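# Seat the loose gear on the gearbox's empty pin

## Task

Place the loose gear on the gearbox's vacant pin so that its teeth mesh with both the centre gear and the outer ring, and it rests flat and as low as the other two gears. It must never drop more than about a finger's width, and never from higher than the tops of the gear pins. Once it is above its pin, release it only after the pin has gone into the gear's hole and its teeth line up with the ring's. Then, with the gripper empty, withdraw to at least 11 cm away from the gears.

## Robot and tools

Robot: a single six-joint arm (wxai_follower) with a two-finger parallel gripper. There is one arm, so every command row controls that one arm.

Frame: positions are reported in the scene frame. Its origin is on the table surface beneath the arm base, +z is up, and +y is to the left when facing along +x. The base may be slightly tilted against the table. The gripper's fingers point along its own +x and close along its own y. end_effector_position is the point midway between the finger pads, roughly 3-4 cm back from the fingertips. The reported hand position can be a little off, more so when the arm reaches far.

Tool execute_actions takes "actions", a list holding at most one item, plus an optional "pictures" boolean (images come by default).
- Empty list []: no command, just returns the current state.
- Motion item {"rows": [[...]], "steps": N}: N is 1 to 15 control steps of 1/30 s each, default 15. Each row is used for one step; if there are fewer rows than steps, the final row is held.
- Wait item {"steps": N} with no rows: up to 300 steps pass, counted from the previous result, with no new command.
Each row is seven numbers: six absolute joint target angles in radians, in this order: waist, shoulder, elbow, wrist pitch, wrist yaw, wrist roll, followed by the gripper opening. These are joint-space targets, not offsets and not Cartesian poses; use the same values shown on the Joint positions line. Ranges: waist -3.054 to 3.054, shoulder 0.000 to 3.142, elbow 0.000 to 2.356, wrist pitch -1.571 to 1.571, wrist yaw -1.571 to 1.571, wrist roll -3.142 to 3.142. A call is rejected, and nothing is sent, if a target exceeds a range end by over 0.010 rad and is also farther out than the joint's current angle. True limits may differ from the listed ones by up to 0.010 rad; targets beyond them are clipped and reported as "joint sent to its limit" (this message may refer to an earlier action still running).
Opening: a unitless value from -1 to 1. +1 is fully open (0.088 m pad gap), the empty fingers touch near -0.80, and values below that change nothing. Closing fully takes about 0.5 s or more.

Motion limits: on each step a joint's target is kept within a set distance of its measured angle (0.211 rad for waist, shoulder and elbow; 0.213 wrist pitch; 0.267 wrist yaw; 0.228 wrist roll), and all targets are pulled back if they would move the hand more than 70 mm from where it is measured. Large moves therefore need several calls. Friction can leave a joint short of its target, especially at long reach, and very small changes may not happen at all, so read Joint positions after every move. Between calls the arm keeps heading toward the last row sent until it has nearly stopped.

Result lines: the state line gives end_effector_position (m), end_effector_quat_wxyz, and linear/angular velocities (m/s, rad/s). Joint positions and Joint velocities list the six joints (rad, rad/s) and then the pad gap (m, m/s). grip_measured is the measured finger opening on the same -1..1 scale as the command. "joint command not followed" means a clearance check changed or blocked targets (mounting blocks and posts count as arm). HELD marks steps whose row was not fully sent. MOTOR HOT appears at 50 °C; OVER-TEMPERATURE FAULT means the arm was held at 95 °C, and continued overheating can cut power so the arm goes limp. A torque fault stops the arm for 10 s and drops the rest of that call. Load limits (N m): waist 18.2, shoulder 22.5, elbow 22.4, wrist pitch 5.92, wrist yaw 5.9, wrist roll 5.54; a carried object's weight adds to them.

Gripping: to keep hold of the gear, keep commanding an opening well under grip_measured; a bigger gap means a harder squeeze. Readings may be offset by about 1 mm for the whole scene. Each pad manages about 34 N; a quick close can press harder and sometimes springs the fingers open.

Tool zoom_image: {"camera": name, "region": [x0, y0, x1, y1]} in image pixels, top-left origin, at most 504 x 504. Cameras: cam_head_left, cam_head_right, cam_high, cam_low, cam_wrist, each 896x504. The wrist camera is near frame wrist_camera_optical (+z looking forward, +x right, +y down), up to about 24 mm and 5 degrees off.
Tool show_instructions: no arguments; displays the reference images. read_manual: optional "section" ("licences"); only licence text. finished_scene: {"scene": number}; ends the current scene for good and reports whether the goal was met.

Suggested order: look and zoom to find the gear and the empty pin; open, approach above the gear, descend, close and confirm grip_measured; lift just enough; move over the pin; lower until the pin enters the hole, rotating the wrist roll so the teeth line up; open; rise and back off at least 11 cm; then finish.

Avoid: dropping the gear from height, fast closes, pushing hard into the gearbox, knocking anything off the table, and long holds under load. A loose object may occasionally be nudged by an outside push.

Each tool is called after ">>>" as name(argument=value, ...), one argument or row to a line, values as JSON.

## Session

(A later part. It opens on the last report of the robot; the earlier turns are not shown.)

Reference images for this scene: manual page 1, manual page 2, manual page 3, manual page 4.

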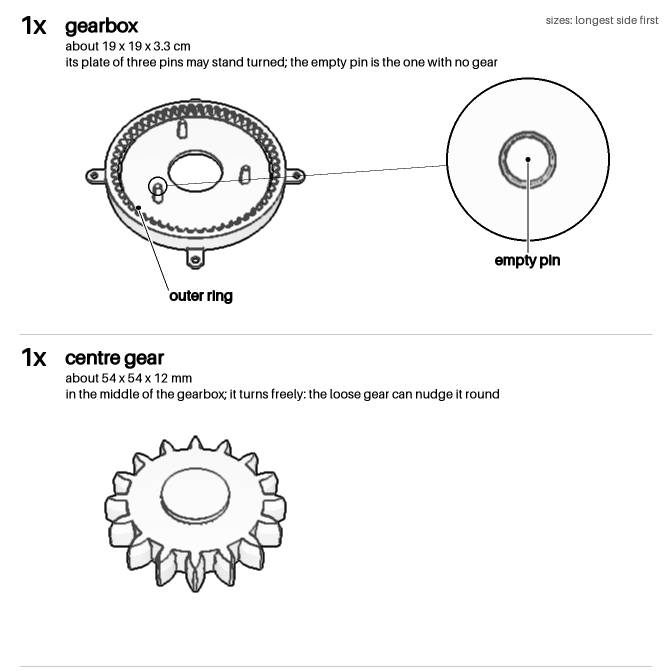

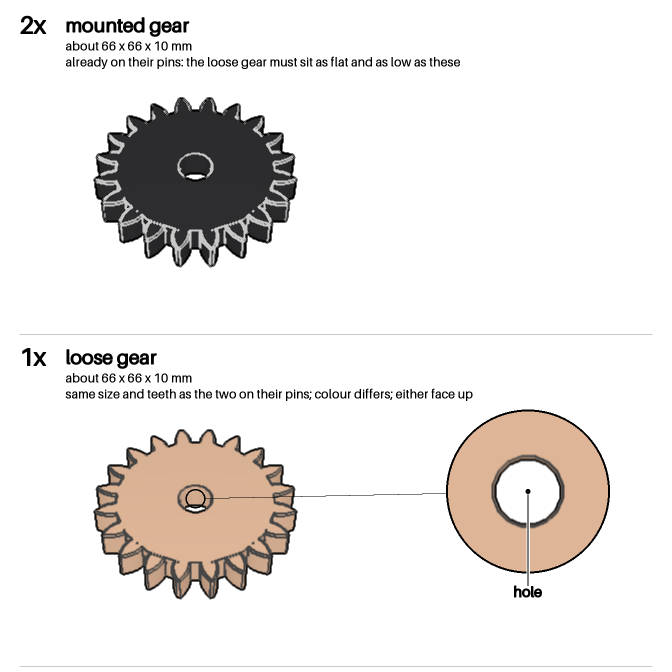

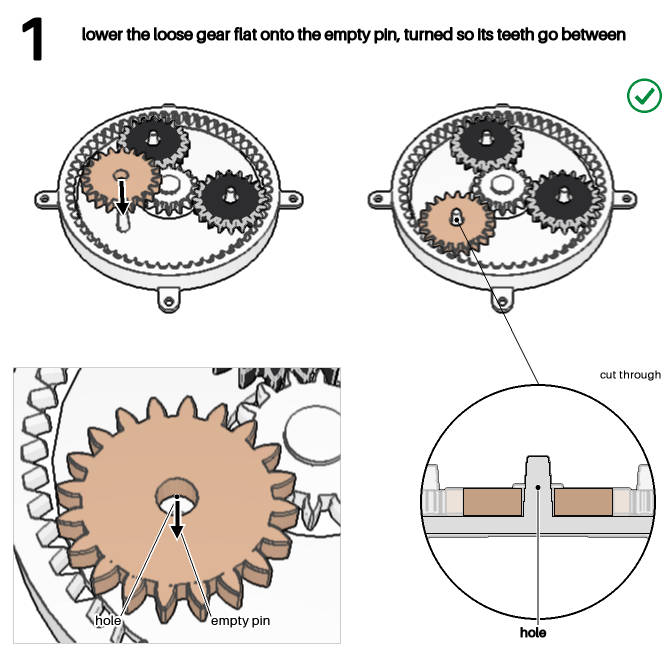

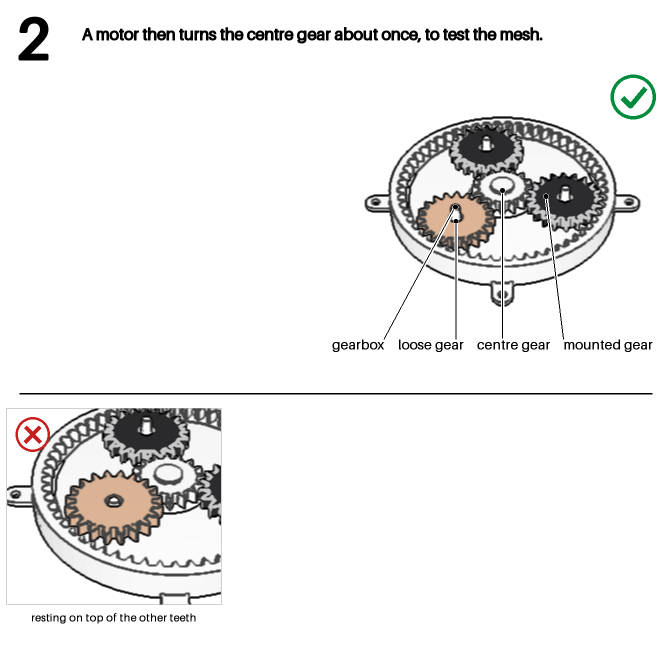

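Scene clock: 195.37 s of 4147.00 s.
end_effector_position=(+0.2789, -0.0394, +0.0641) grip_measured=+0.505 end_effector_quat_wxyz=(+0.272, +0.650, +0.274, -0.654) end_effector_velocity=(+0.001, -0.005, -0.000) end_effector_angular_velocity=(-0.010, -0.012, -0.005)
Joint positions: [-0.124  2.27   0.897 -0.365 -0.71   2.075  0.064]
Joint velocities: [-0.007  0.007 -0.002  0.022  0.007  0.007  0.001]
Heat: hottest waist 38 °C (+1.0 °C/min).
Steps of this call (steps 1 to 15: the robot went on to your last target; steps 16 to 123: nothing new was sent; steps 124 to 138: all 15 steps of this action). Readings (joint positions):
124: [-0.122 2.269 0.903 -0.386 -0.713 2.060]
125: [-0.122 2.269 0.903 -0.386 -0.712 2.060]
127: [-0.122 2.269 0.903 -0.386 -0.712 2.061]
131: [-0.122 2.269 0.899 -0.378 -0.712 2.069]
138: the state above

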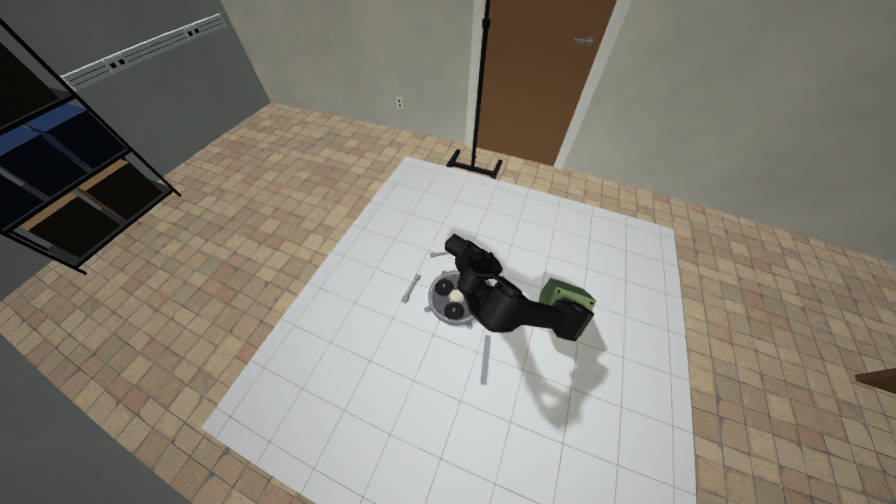

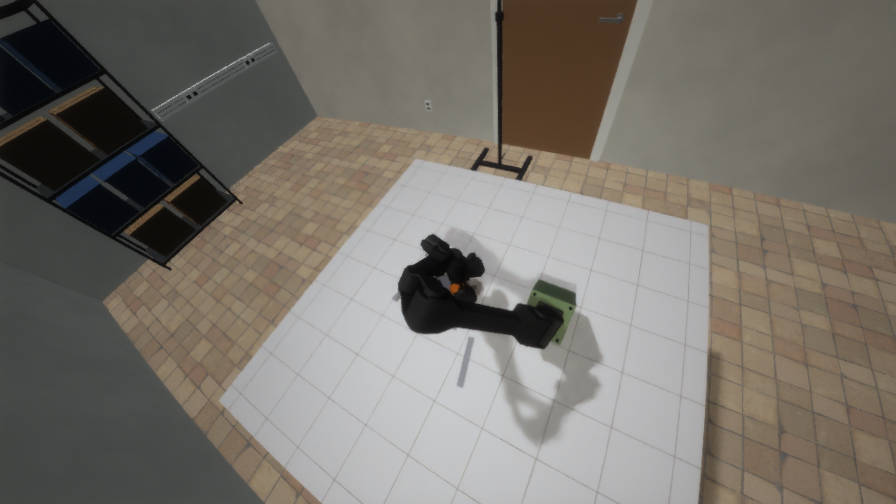

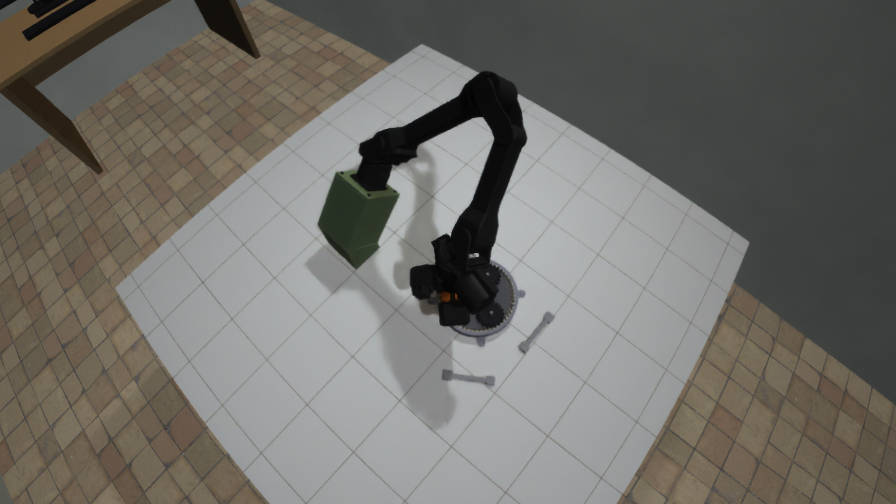

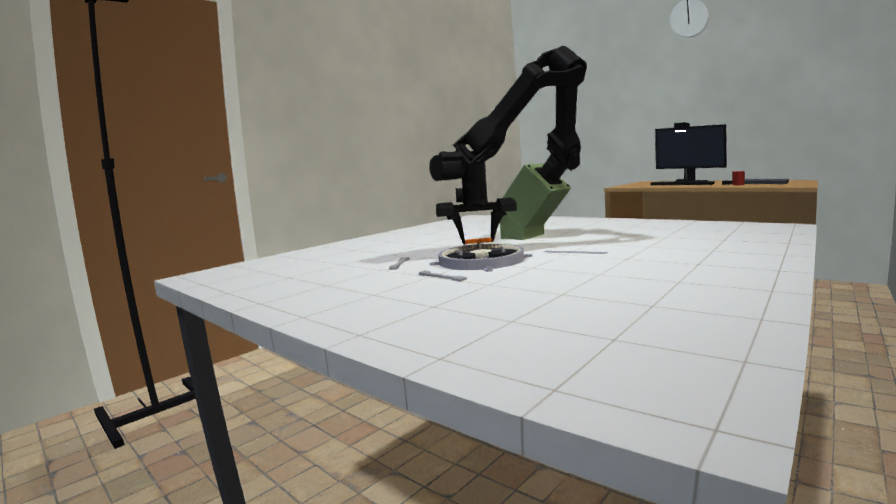

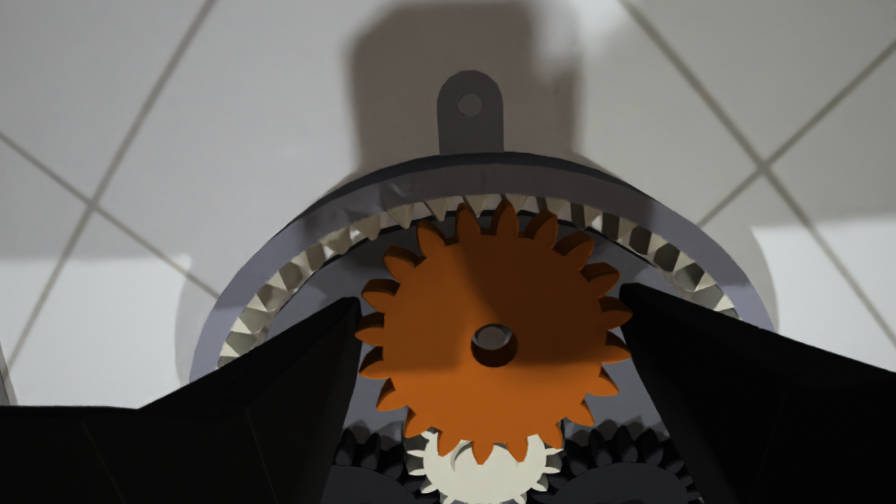

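>>> execute_actions(
  actions=[
    {"rows":[[-0.112,2.29,0.895,-0.375,-0.713,2.07,0.25],[-0.112,2.295,0.895,-0.385,-0.713,2.06,0.25],[-0.112,2.3,0.893,-0.385,-0.713,2.05,0.25],[-0.112,2.305,0.89,-0.385,-0.713,2.06,0.25],[-0.112,2.31,0.89,-0.385,-0.713,2.075,0.25],[-0.112,2.31,0.89,-0.385,-0.713,2.09,0.25],[-0.112,2.31,0.89,-0.385,-0.713,2.09,0.25],[-0.112,2.31,0.89,-0.385,-0.713,2.075,0.25]],"steps":15},
  ],
)

>>> zoom_image(
  camera="cam_low",
  region=[430,215,530,275],
)

Scene clock: 202.57 s of 4147.00 s.
end_effector_position=(+0.2765, -0.0383, +0.0629) grip_measured=+0.505 end_effector_quat_wxyz=(+0.261, +0.651, +0.276, -0.657) end_effector_velocity=(-0.004, +0.004, -0.000) end_effector_angular_velocity=(+0.027, +0.011, +0.002)
Joint positions: [-0.126  2.279  0.9   -0.379 -0.723  2.075  0.064]
Joint velocities: [-0.002  0.002 -0.002 -0.022 -0.022 -0.022 -0.   ]
Heat: hottest waist 37 °C (+0.0 °C/min).
Steps of this call (steps 1 to 15: the robot went on to your last target; steps 16 to 201: nothing new was sent; steps 202 to 216: all 15 steps of this action). Readings (joint positions):
202: [-0.124 2.272 0.897 -0.360 -0.710 2.078]
203: [-0.124 2.272 0.897 -0.361 -0.711 2.077]
205: [-0.124 2.274 0.897 -0.368 -0.714 2.070]
209: [-0.125 2.277 0.899 -0.376 -0.720 2.075]
216: the state above

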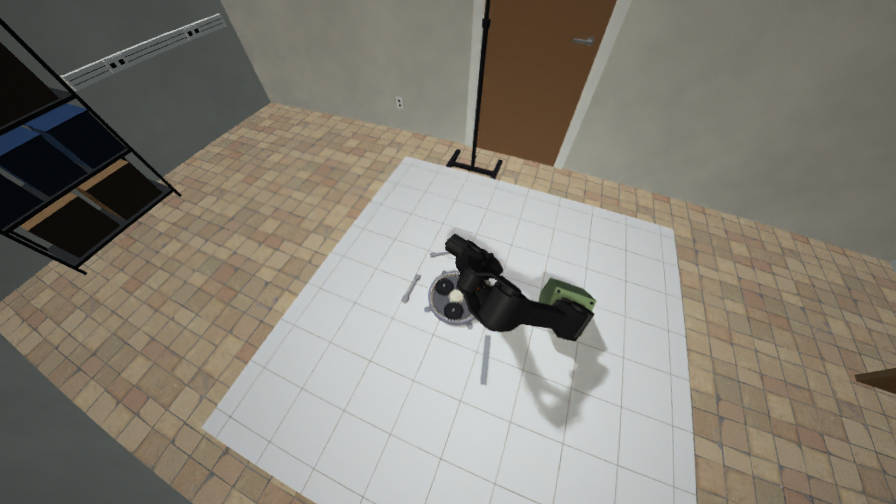

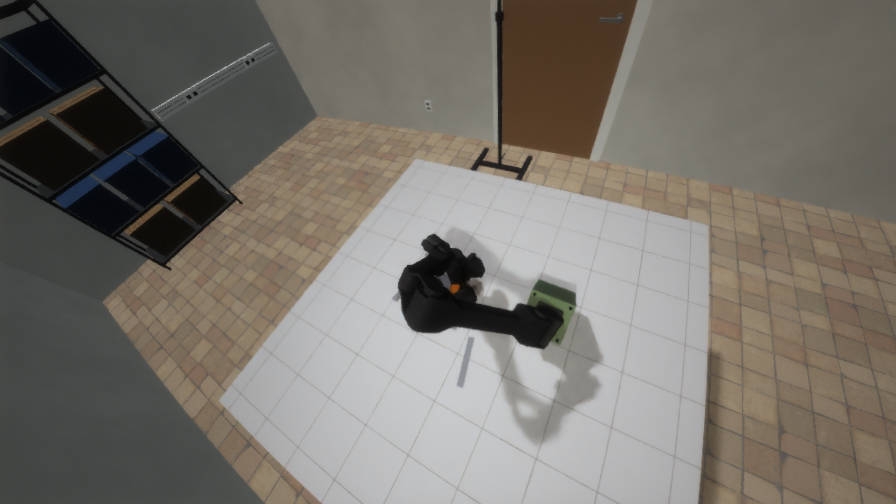

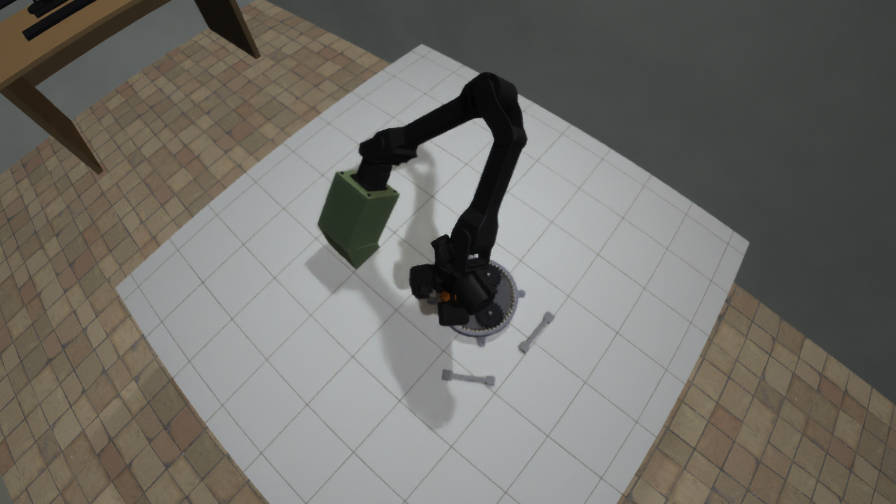

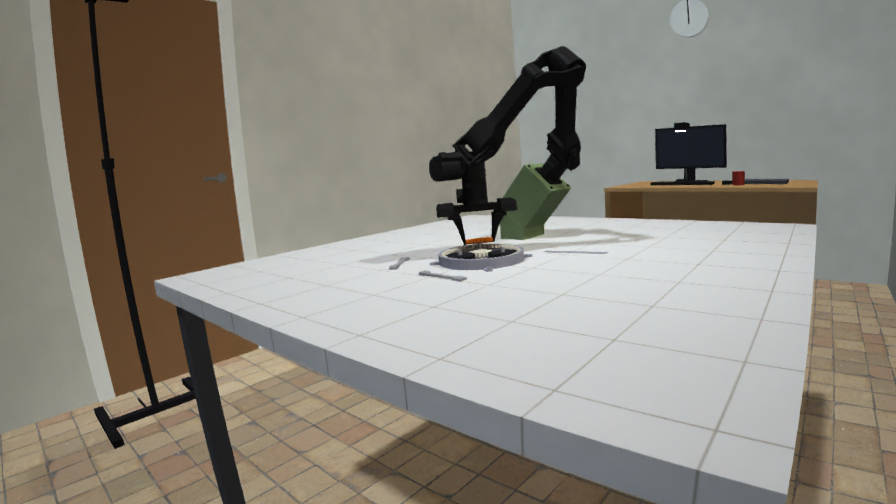

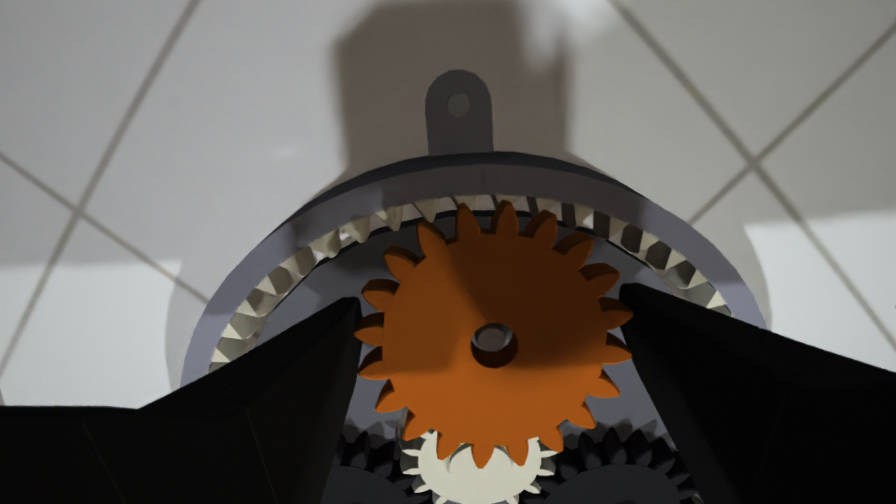

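Region (430, 215, 530, 275) of cam_low's 896x504 image, scaled by 5.040, with more detail than that image has; it fills the top 302 rows of this view, and the rest is white.

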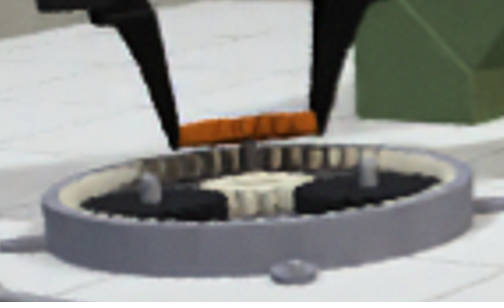

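>>> execute_actions(
  actions=[
    {"rows":[[-0.105,2.315,0.89,-0.375,-0.715,2.08,0.25],[-0.105,2.315,0.89,-0.375,-0.715,2.08,0.25],[-0.1,2.32,0.89,-0.365,-0.715,2.085,0.25],[-0.1,2.32,0.89,-0.365,-0.715,2.085,0.25],[-0.095,2.325,0.89,-0.355,-0.716,2.09,0.25],[-0.095,2.325,0.89,-0.355,-0.716,2.09,0.25],[-0.09,2.33,0.89,-0.35,-0.717,2.095,0.25]],"steps":15},
  ],
)

Scene clock: 207.57 s of 4147.00 s.
end_effector_position=(+0.2790, -0.0420, +0.0619) grip_measured=+0.508 end_effector_quat_wxyz=(+0.263, +0.655, +0.270, -0.655) end_effector_velocity=(-0.001, +0.001, +0.001) end_effector_angular_velocity=(+0.009, +0.002, +0.001)
Joint positions: [-0.13   2.287  0.9   -0.355 -0.72   2.09   0.064]
Joint velocities: [-0.002 -0.002 -0.002 -0.007 -0.007 -0.007  0.   ]
Heat: hottest waist 37 °C (+0.0 °C/min).
Steps of this call (steps 1 to 15: the robot went on to your last target; steps 16 to 135: nothing new was sent; steps 136 to 150: all 15 steps of this action). Readings (joint positions):
136: [-0.126 2.280 0.900 -0.380 -0.725 2.075]
137: [-0.126 2.280 0.900 -0.379 -0.725 2.075]
139: [-0.126 2.281 0.900 -0.377 -0.724 2.076]
143: [-0.128 2.285 0.900 -0.367 -0.723 2.084]
150: the state above

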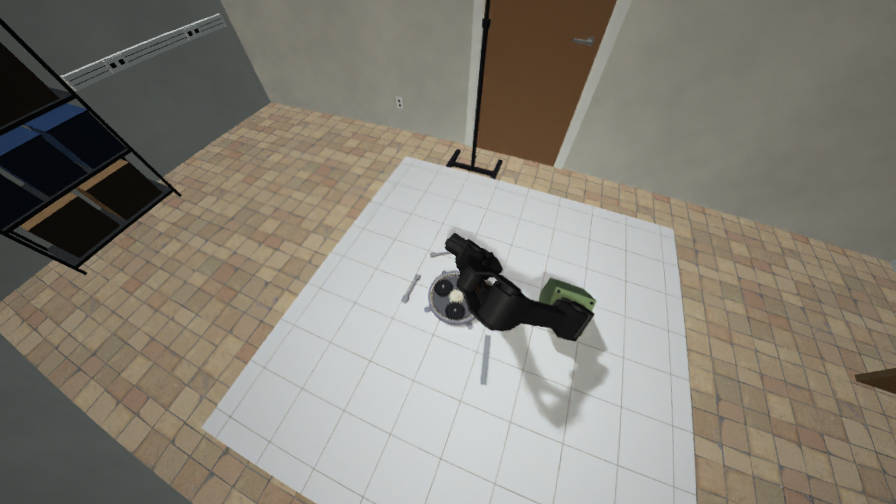

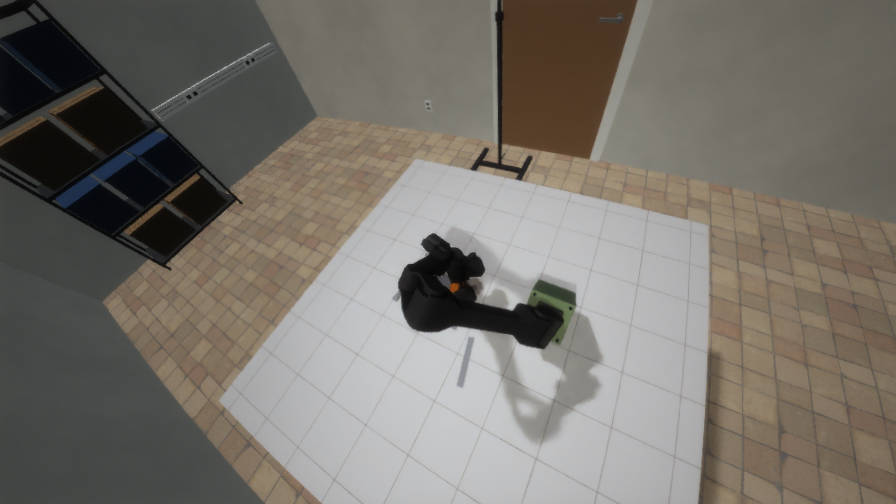

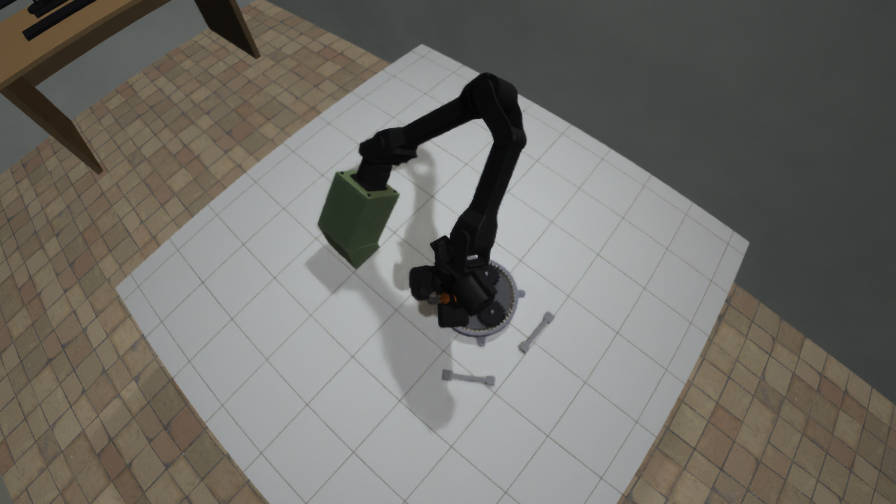

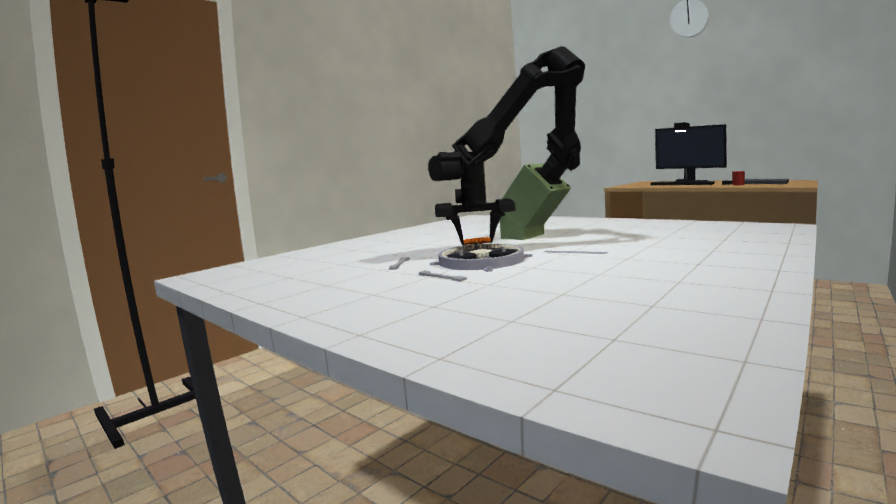

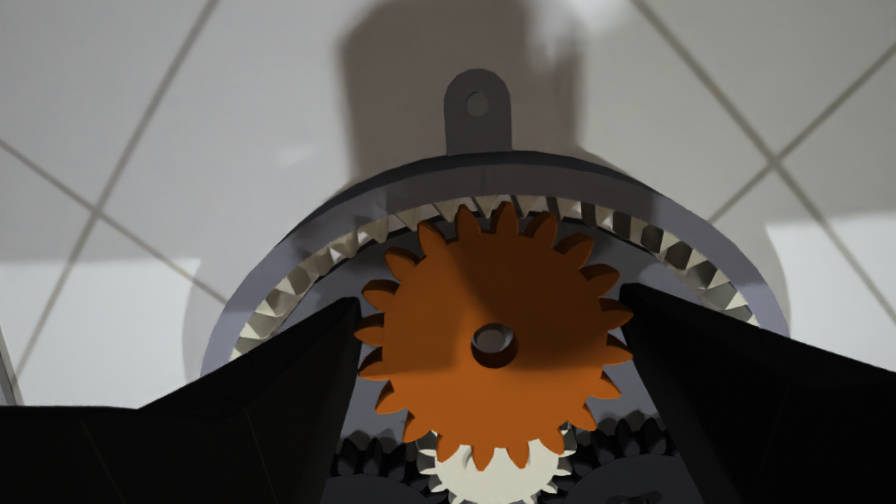

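>>> execute_actions(
  actions=[
    {"rows":[[-0.12,2.31,0.893,-0.36,-0.716,2.09,0.25],[-0.13,2.3,0.893,-0.37,-0.716,2.085,0.25],[-0.135,2.295,0.893,-0.38,-0.716,2.08,0.25],[-0.135,2.295,0.893,-0.385,-0.716,2.08,0.25],[-0.135,2.3,0.893,-0.385,-0.716,2.08,0.25],[-0.135,2.305,0.89,-0.385,-0.716,2.08,0.25],[-0.135,2.31,0.89,-0.385,-0.716,2.08,0.25]],"steps":15},
  ],
)

>>> zoom_image(
  camera="cam_low",
  region=[430,215,530,275],
)

Scene clock: 215.77 s of 4147.00 s.
end_effector_position=(+0.2782, -0.0402, +0.0584) grip_measured=+0.508 end_effector_quat_wxyz=(+0.255, +0.655, +0.278, -0.655) end_effector_velocity=(-0.003, +0.001, +0.000) end_effector_angular_velocity=(+0.010, +0.005, -0.003)
Joint positions: [-0.124  2.304  0.909 -0.363 -0.737  2.083  0.064]
Joint velocities: [-0.002 -0.002 -0.007 -0.007 -0.007 -0.007 -0.   ]
Heat: hottest waist 36 °C (-2.0 °C/min).
Steps of this call (steps 1 to 15: the robot went on to your last target; steps 16 to 231: nothing new was sent; steps 232 to 246: all 15 steps of this action). Readings (joint positions):
232: [-0.100 2.305 0.905 -0.336 -0.724 2.094]
233: [-0.101 2.305 0.906 -0.337 -0.726 2.093]
235: [-0.107 2.305 0.908 -0.345 -0.730 2.087]
239: [-0.121 2.304 0.909 -0.359 -0.736 2.083]
246: the state above

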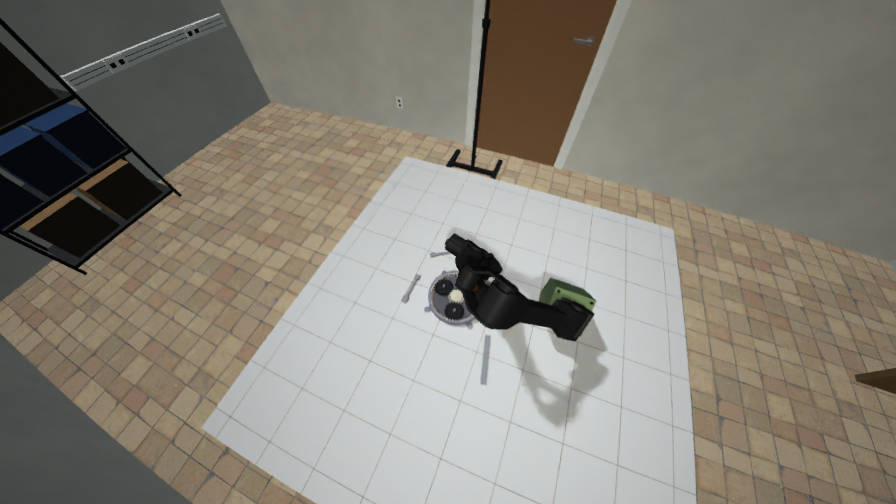

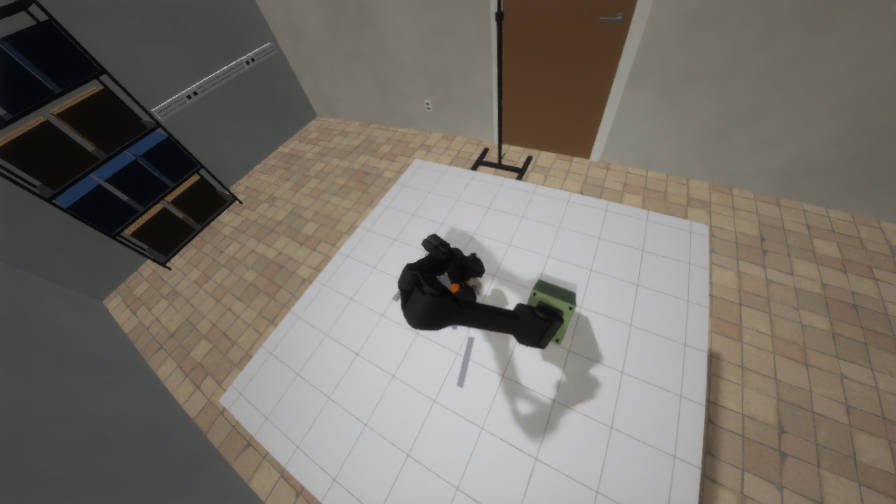

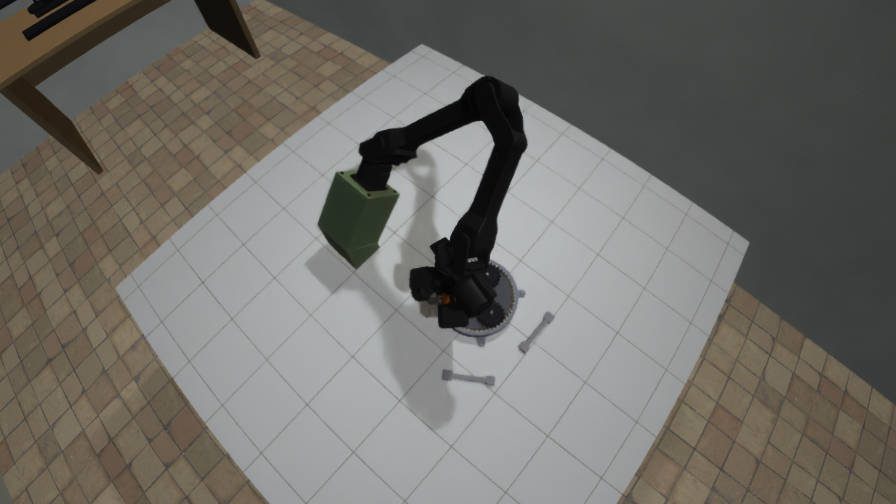

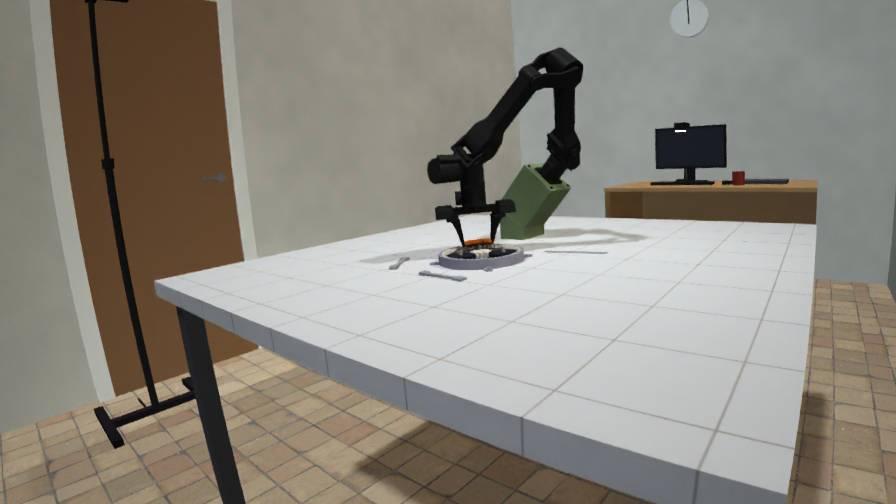

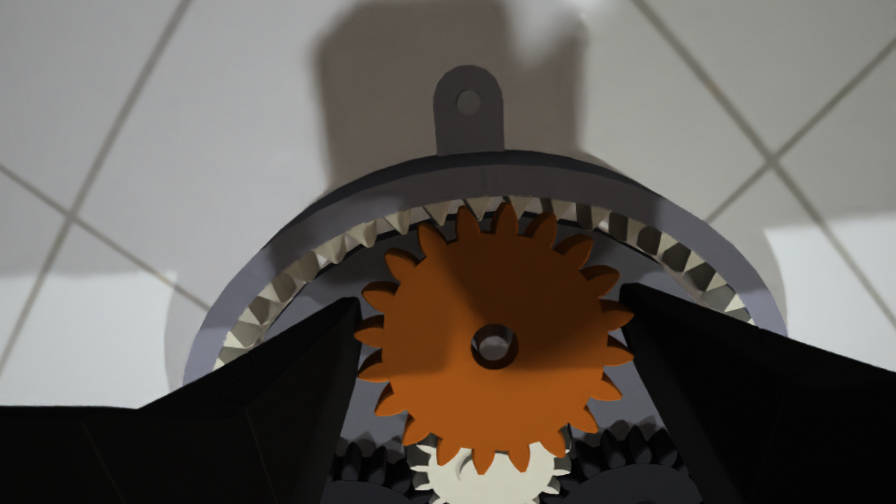

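Region (430, 215, 530, 275) of cam_low's 896x504 image, scaled by 5.040, with more detail than that image has; it fills the top 302 rows of this view, and the rest is white.

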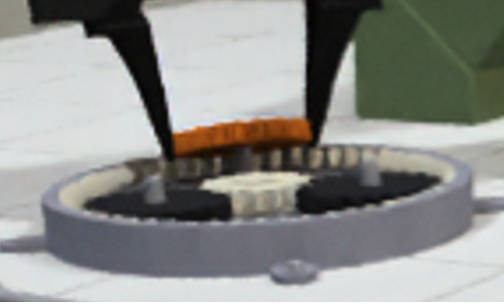

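>>> execute_actions(
  actions=[
    {"rows":[[-0.125,2.315,0.9,-0.375,-0.716,2.075,0.25],[-0.122,2.32,0.9,-0.37,-0.716,2.065,0.25],[-0.12,2.32,0.9,-0.365,-0.716,2.06,0.25],[-0.118,2.325,0.9,-0.36,-0.716,2.075,0.25],[-0.116,2.325,0.9,-0.357,-0.716,2.09,0.25],[-0.114,2.33,0.9,-0.354,-0.716,2.105,0.25],[-0.112,2.33,0.9,-0.35,-0.716,2.105,0.25],[-0.112,2.33,0.9,-0.35,-0.716,2.09,0.25]],"steps":15},
  ],
)

>>> execute_actions(
  actions=[
    {"steps":30},
  ],
)

Scene clock: 219.97 s of 4147.00 s.
end_effector_position=(+0.2803, -0.0397, +0.0557) grip_measured=+0.508 end_effector_quat_wxyz=(+0.262, +0.653, +0.280, -0.654) end_effector_velocity=(-0.007, +0.005, -0.002) end_effector_angular_velocity=(+0.028, +0.019, +0.003)
Joint positions: [-0.113  2.307  0.911 -0.347 -0.733  2.087  0.064]
Joint velocities: [ 0.002  0.002 -0.007 -0.022 -0.022 -0.022 -0.   ]
Heat: hottest waist 37 °C (-1.0 °C/min).
Steps of this call (steps 1 to 15: the robot went on to your last target; steps 16 to 111: nothing new was sent; steps 112 to 126: all 15 steps of this action). Readings (joint positions):
112: [-0.125 2.303 0.910 -0.365 -0.737 2.082]
113: [-0.125 2.303 0.911 -0.365 -0.737 2.080]
115: [-0.125 2.303 0.911 -0.365 -0.737 2.075]
119: [-0.119 2.304 0.911 -0.355 -0.734 2.086]
126: the state above

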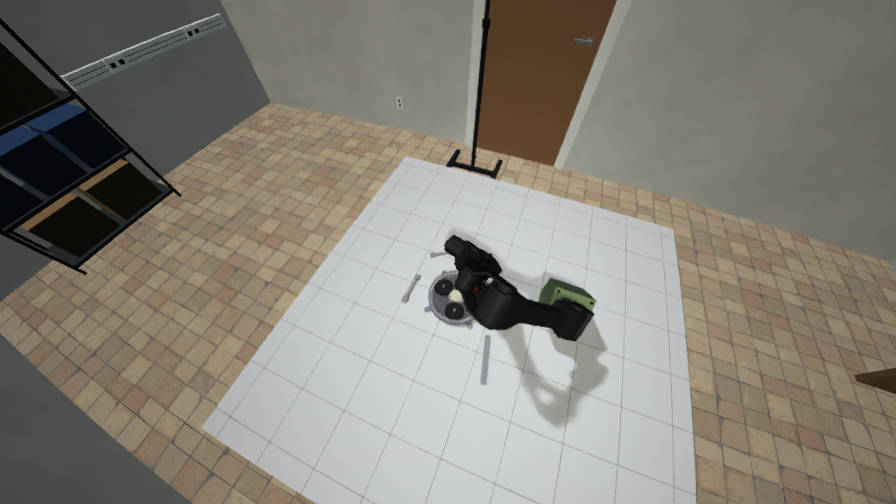

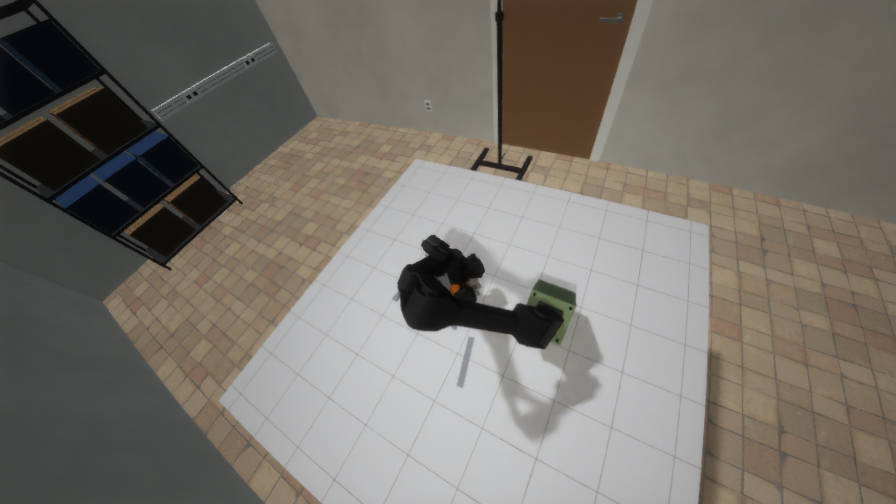

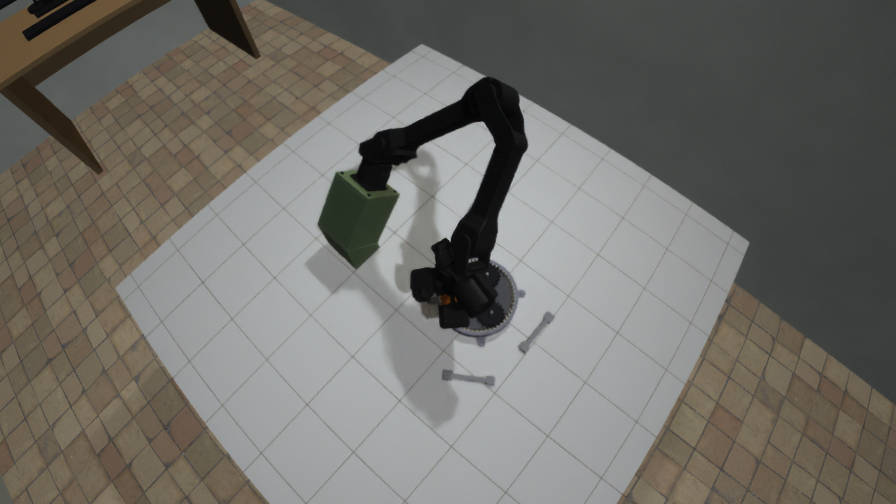

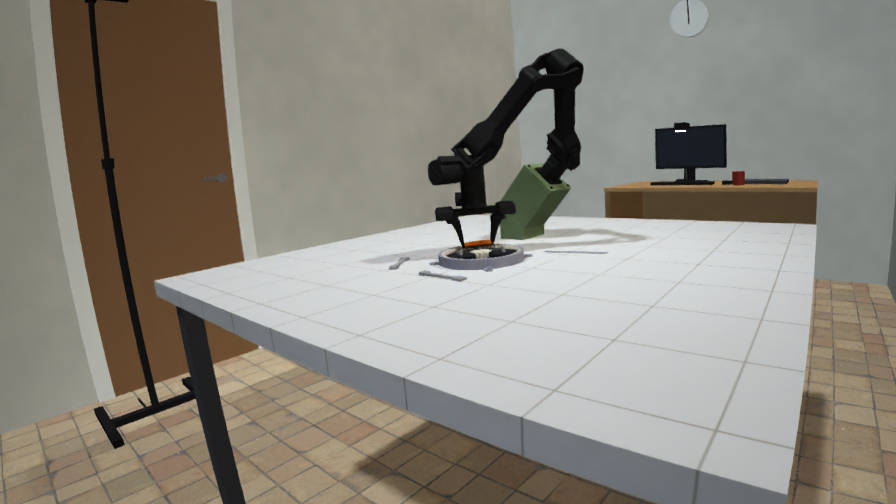

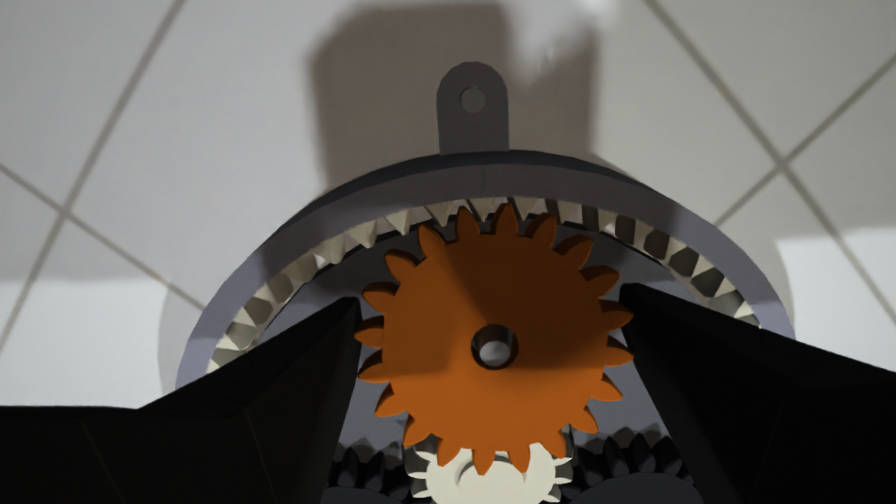

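Scene clock: 220.97 s of 4147.00 s.
end_effector_position=(+0.2803, -0.0396, +0.0556) grip_measured=+0.508 end_effector_quat_wxyz=(+0.262, +0.652, +0.280, -0.654) end_effector_velocity=(-0.002, +0.002, +0.001) end_effector_angular_velocity=(+0.010, +0.009, -0.006)
Joint positions: [-0.113  2.307  0.911 -0.347 -0.733  2.087  0.064]
Joint velocities: [-0.002 -0.002  0.002 -0.022 -0.007 -0.007 -0.   ]
Heat: hottest waist 37 °C (-1.0 °C/min).
Steps of this call (steps 1 to 15: the robot went on to your last target; steps 16 to 30: nothing new was sent). Readings (joint positions):
1: [-0.113 2.307 0.911 -0.347 -0.733 2.087]
2: [-0.113 2.307 0.911 -0.347 -0.733 2.087]
4: [-0.113 2.307 0.911 -0.347 -0.733 2.087]
8: [-0.113 2.307 0.911 -0.347 -0.733 2.087]
30: the state above
The arm was judged still, so your last target was given up. Only a new action makes it travel on or press farther. Fingers that are still opening or closing keep moving.

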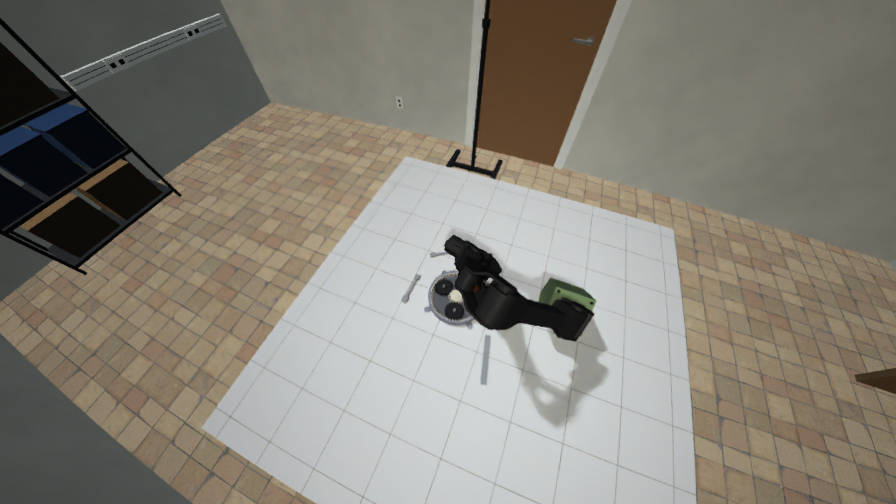

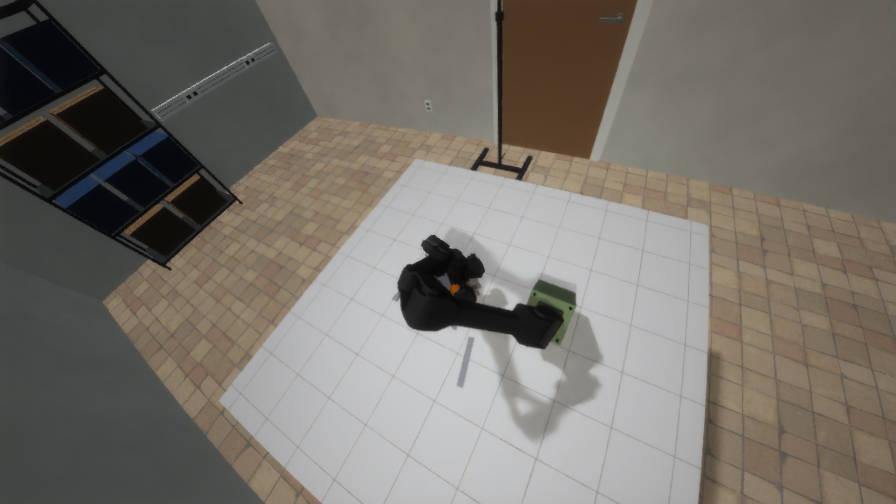

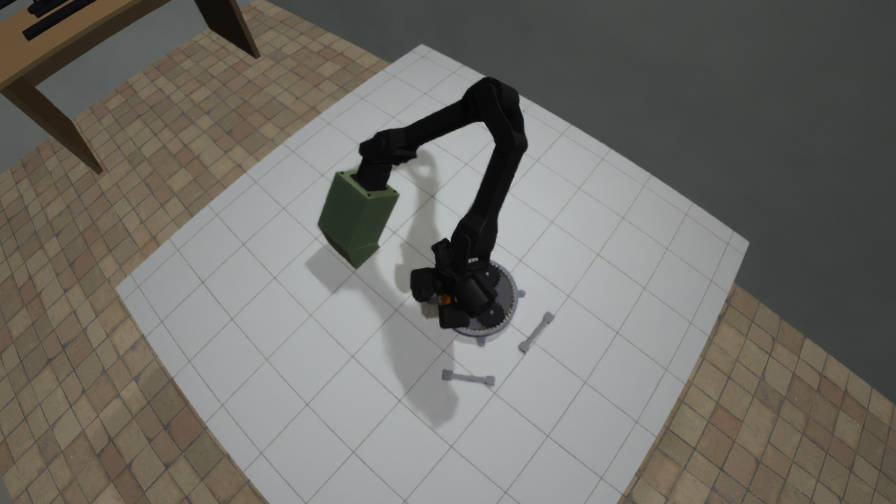

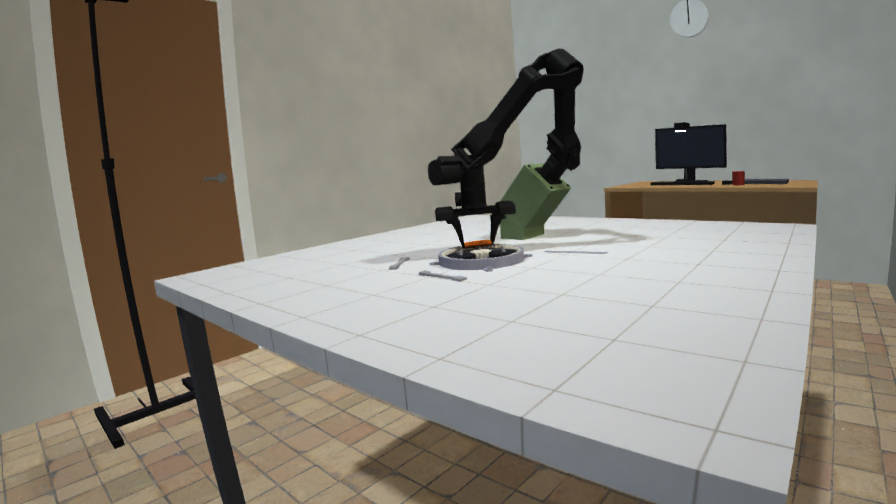

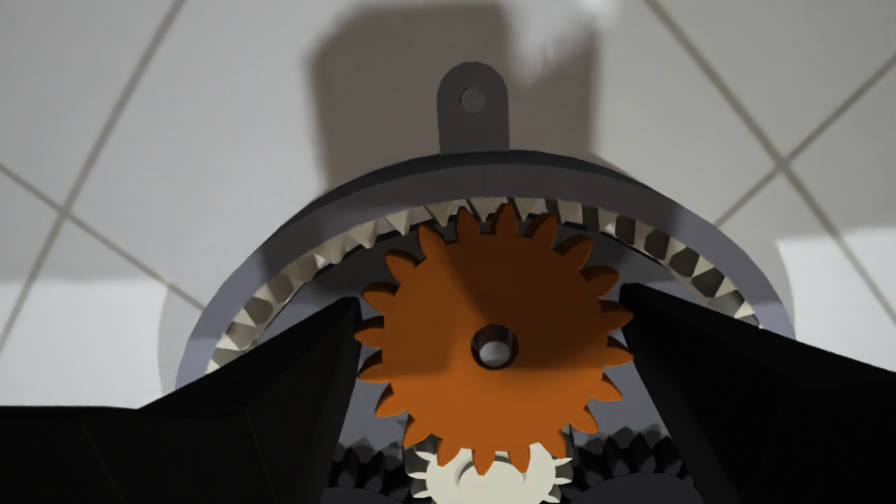

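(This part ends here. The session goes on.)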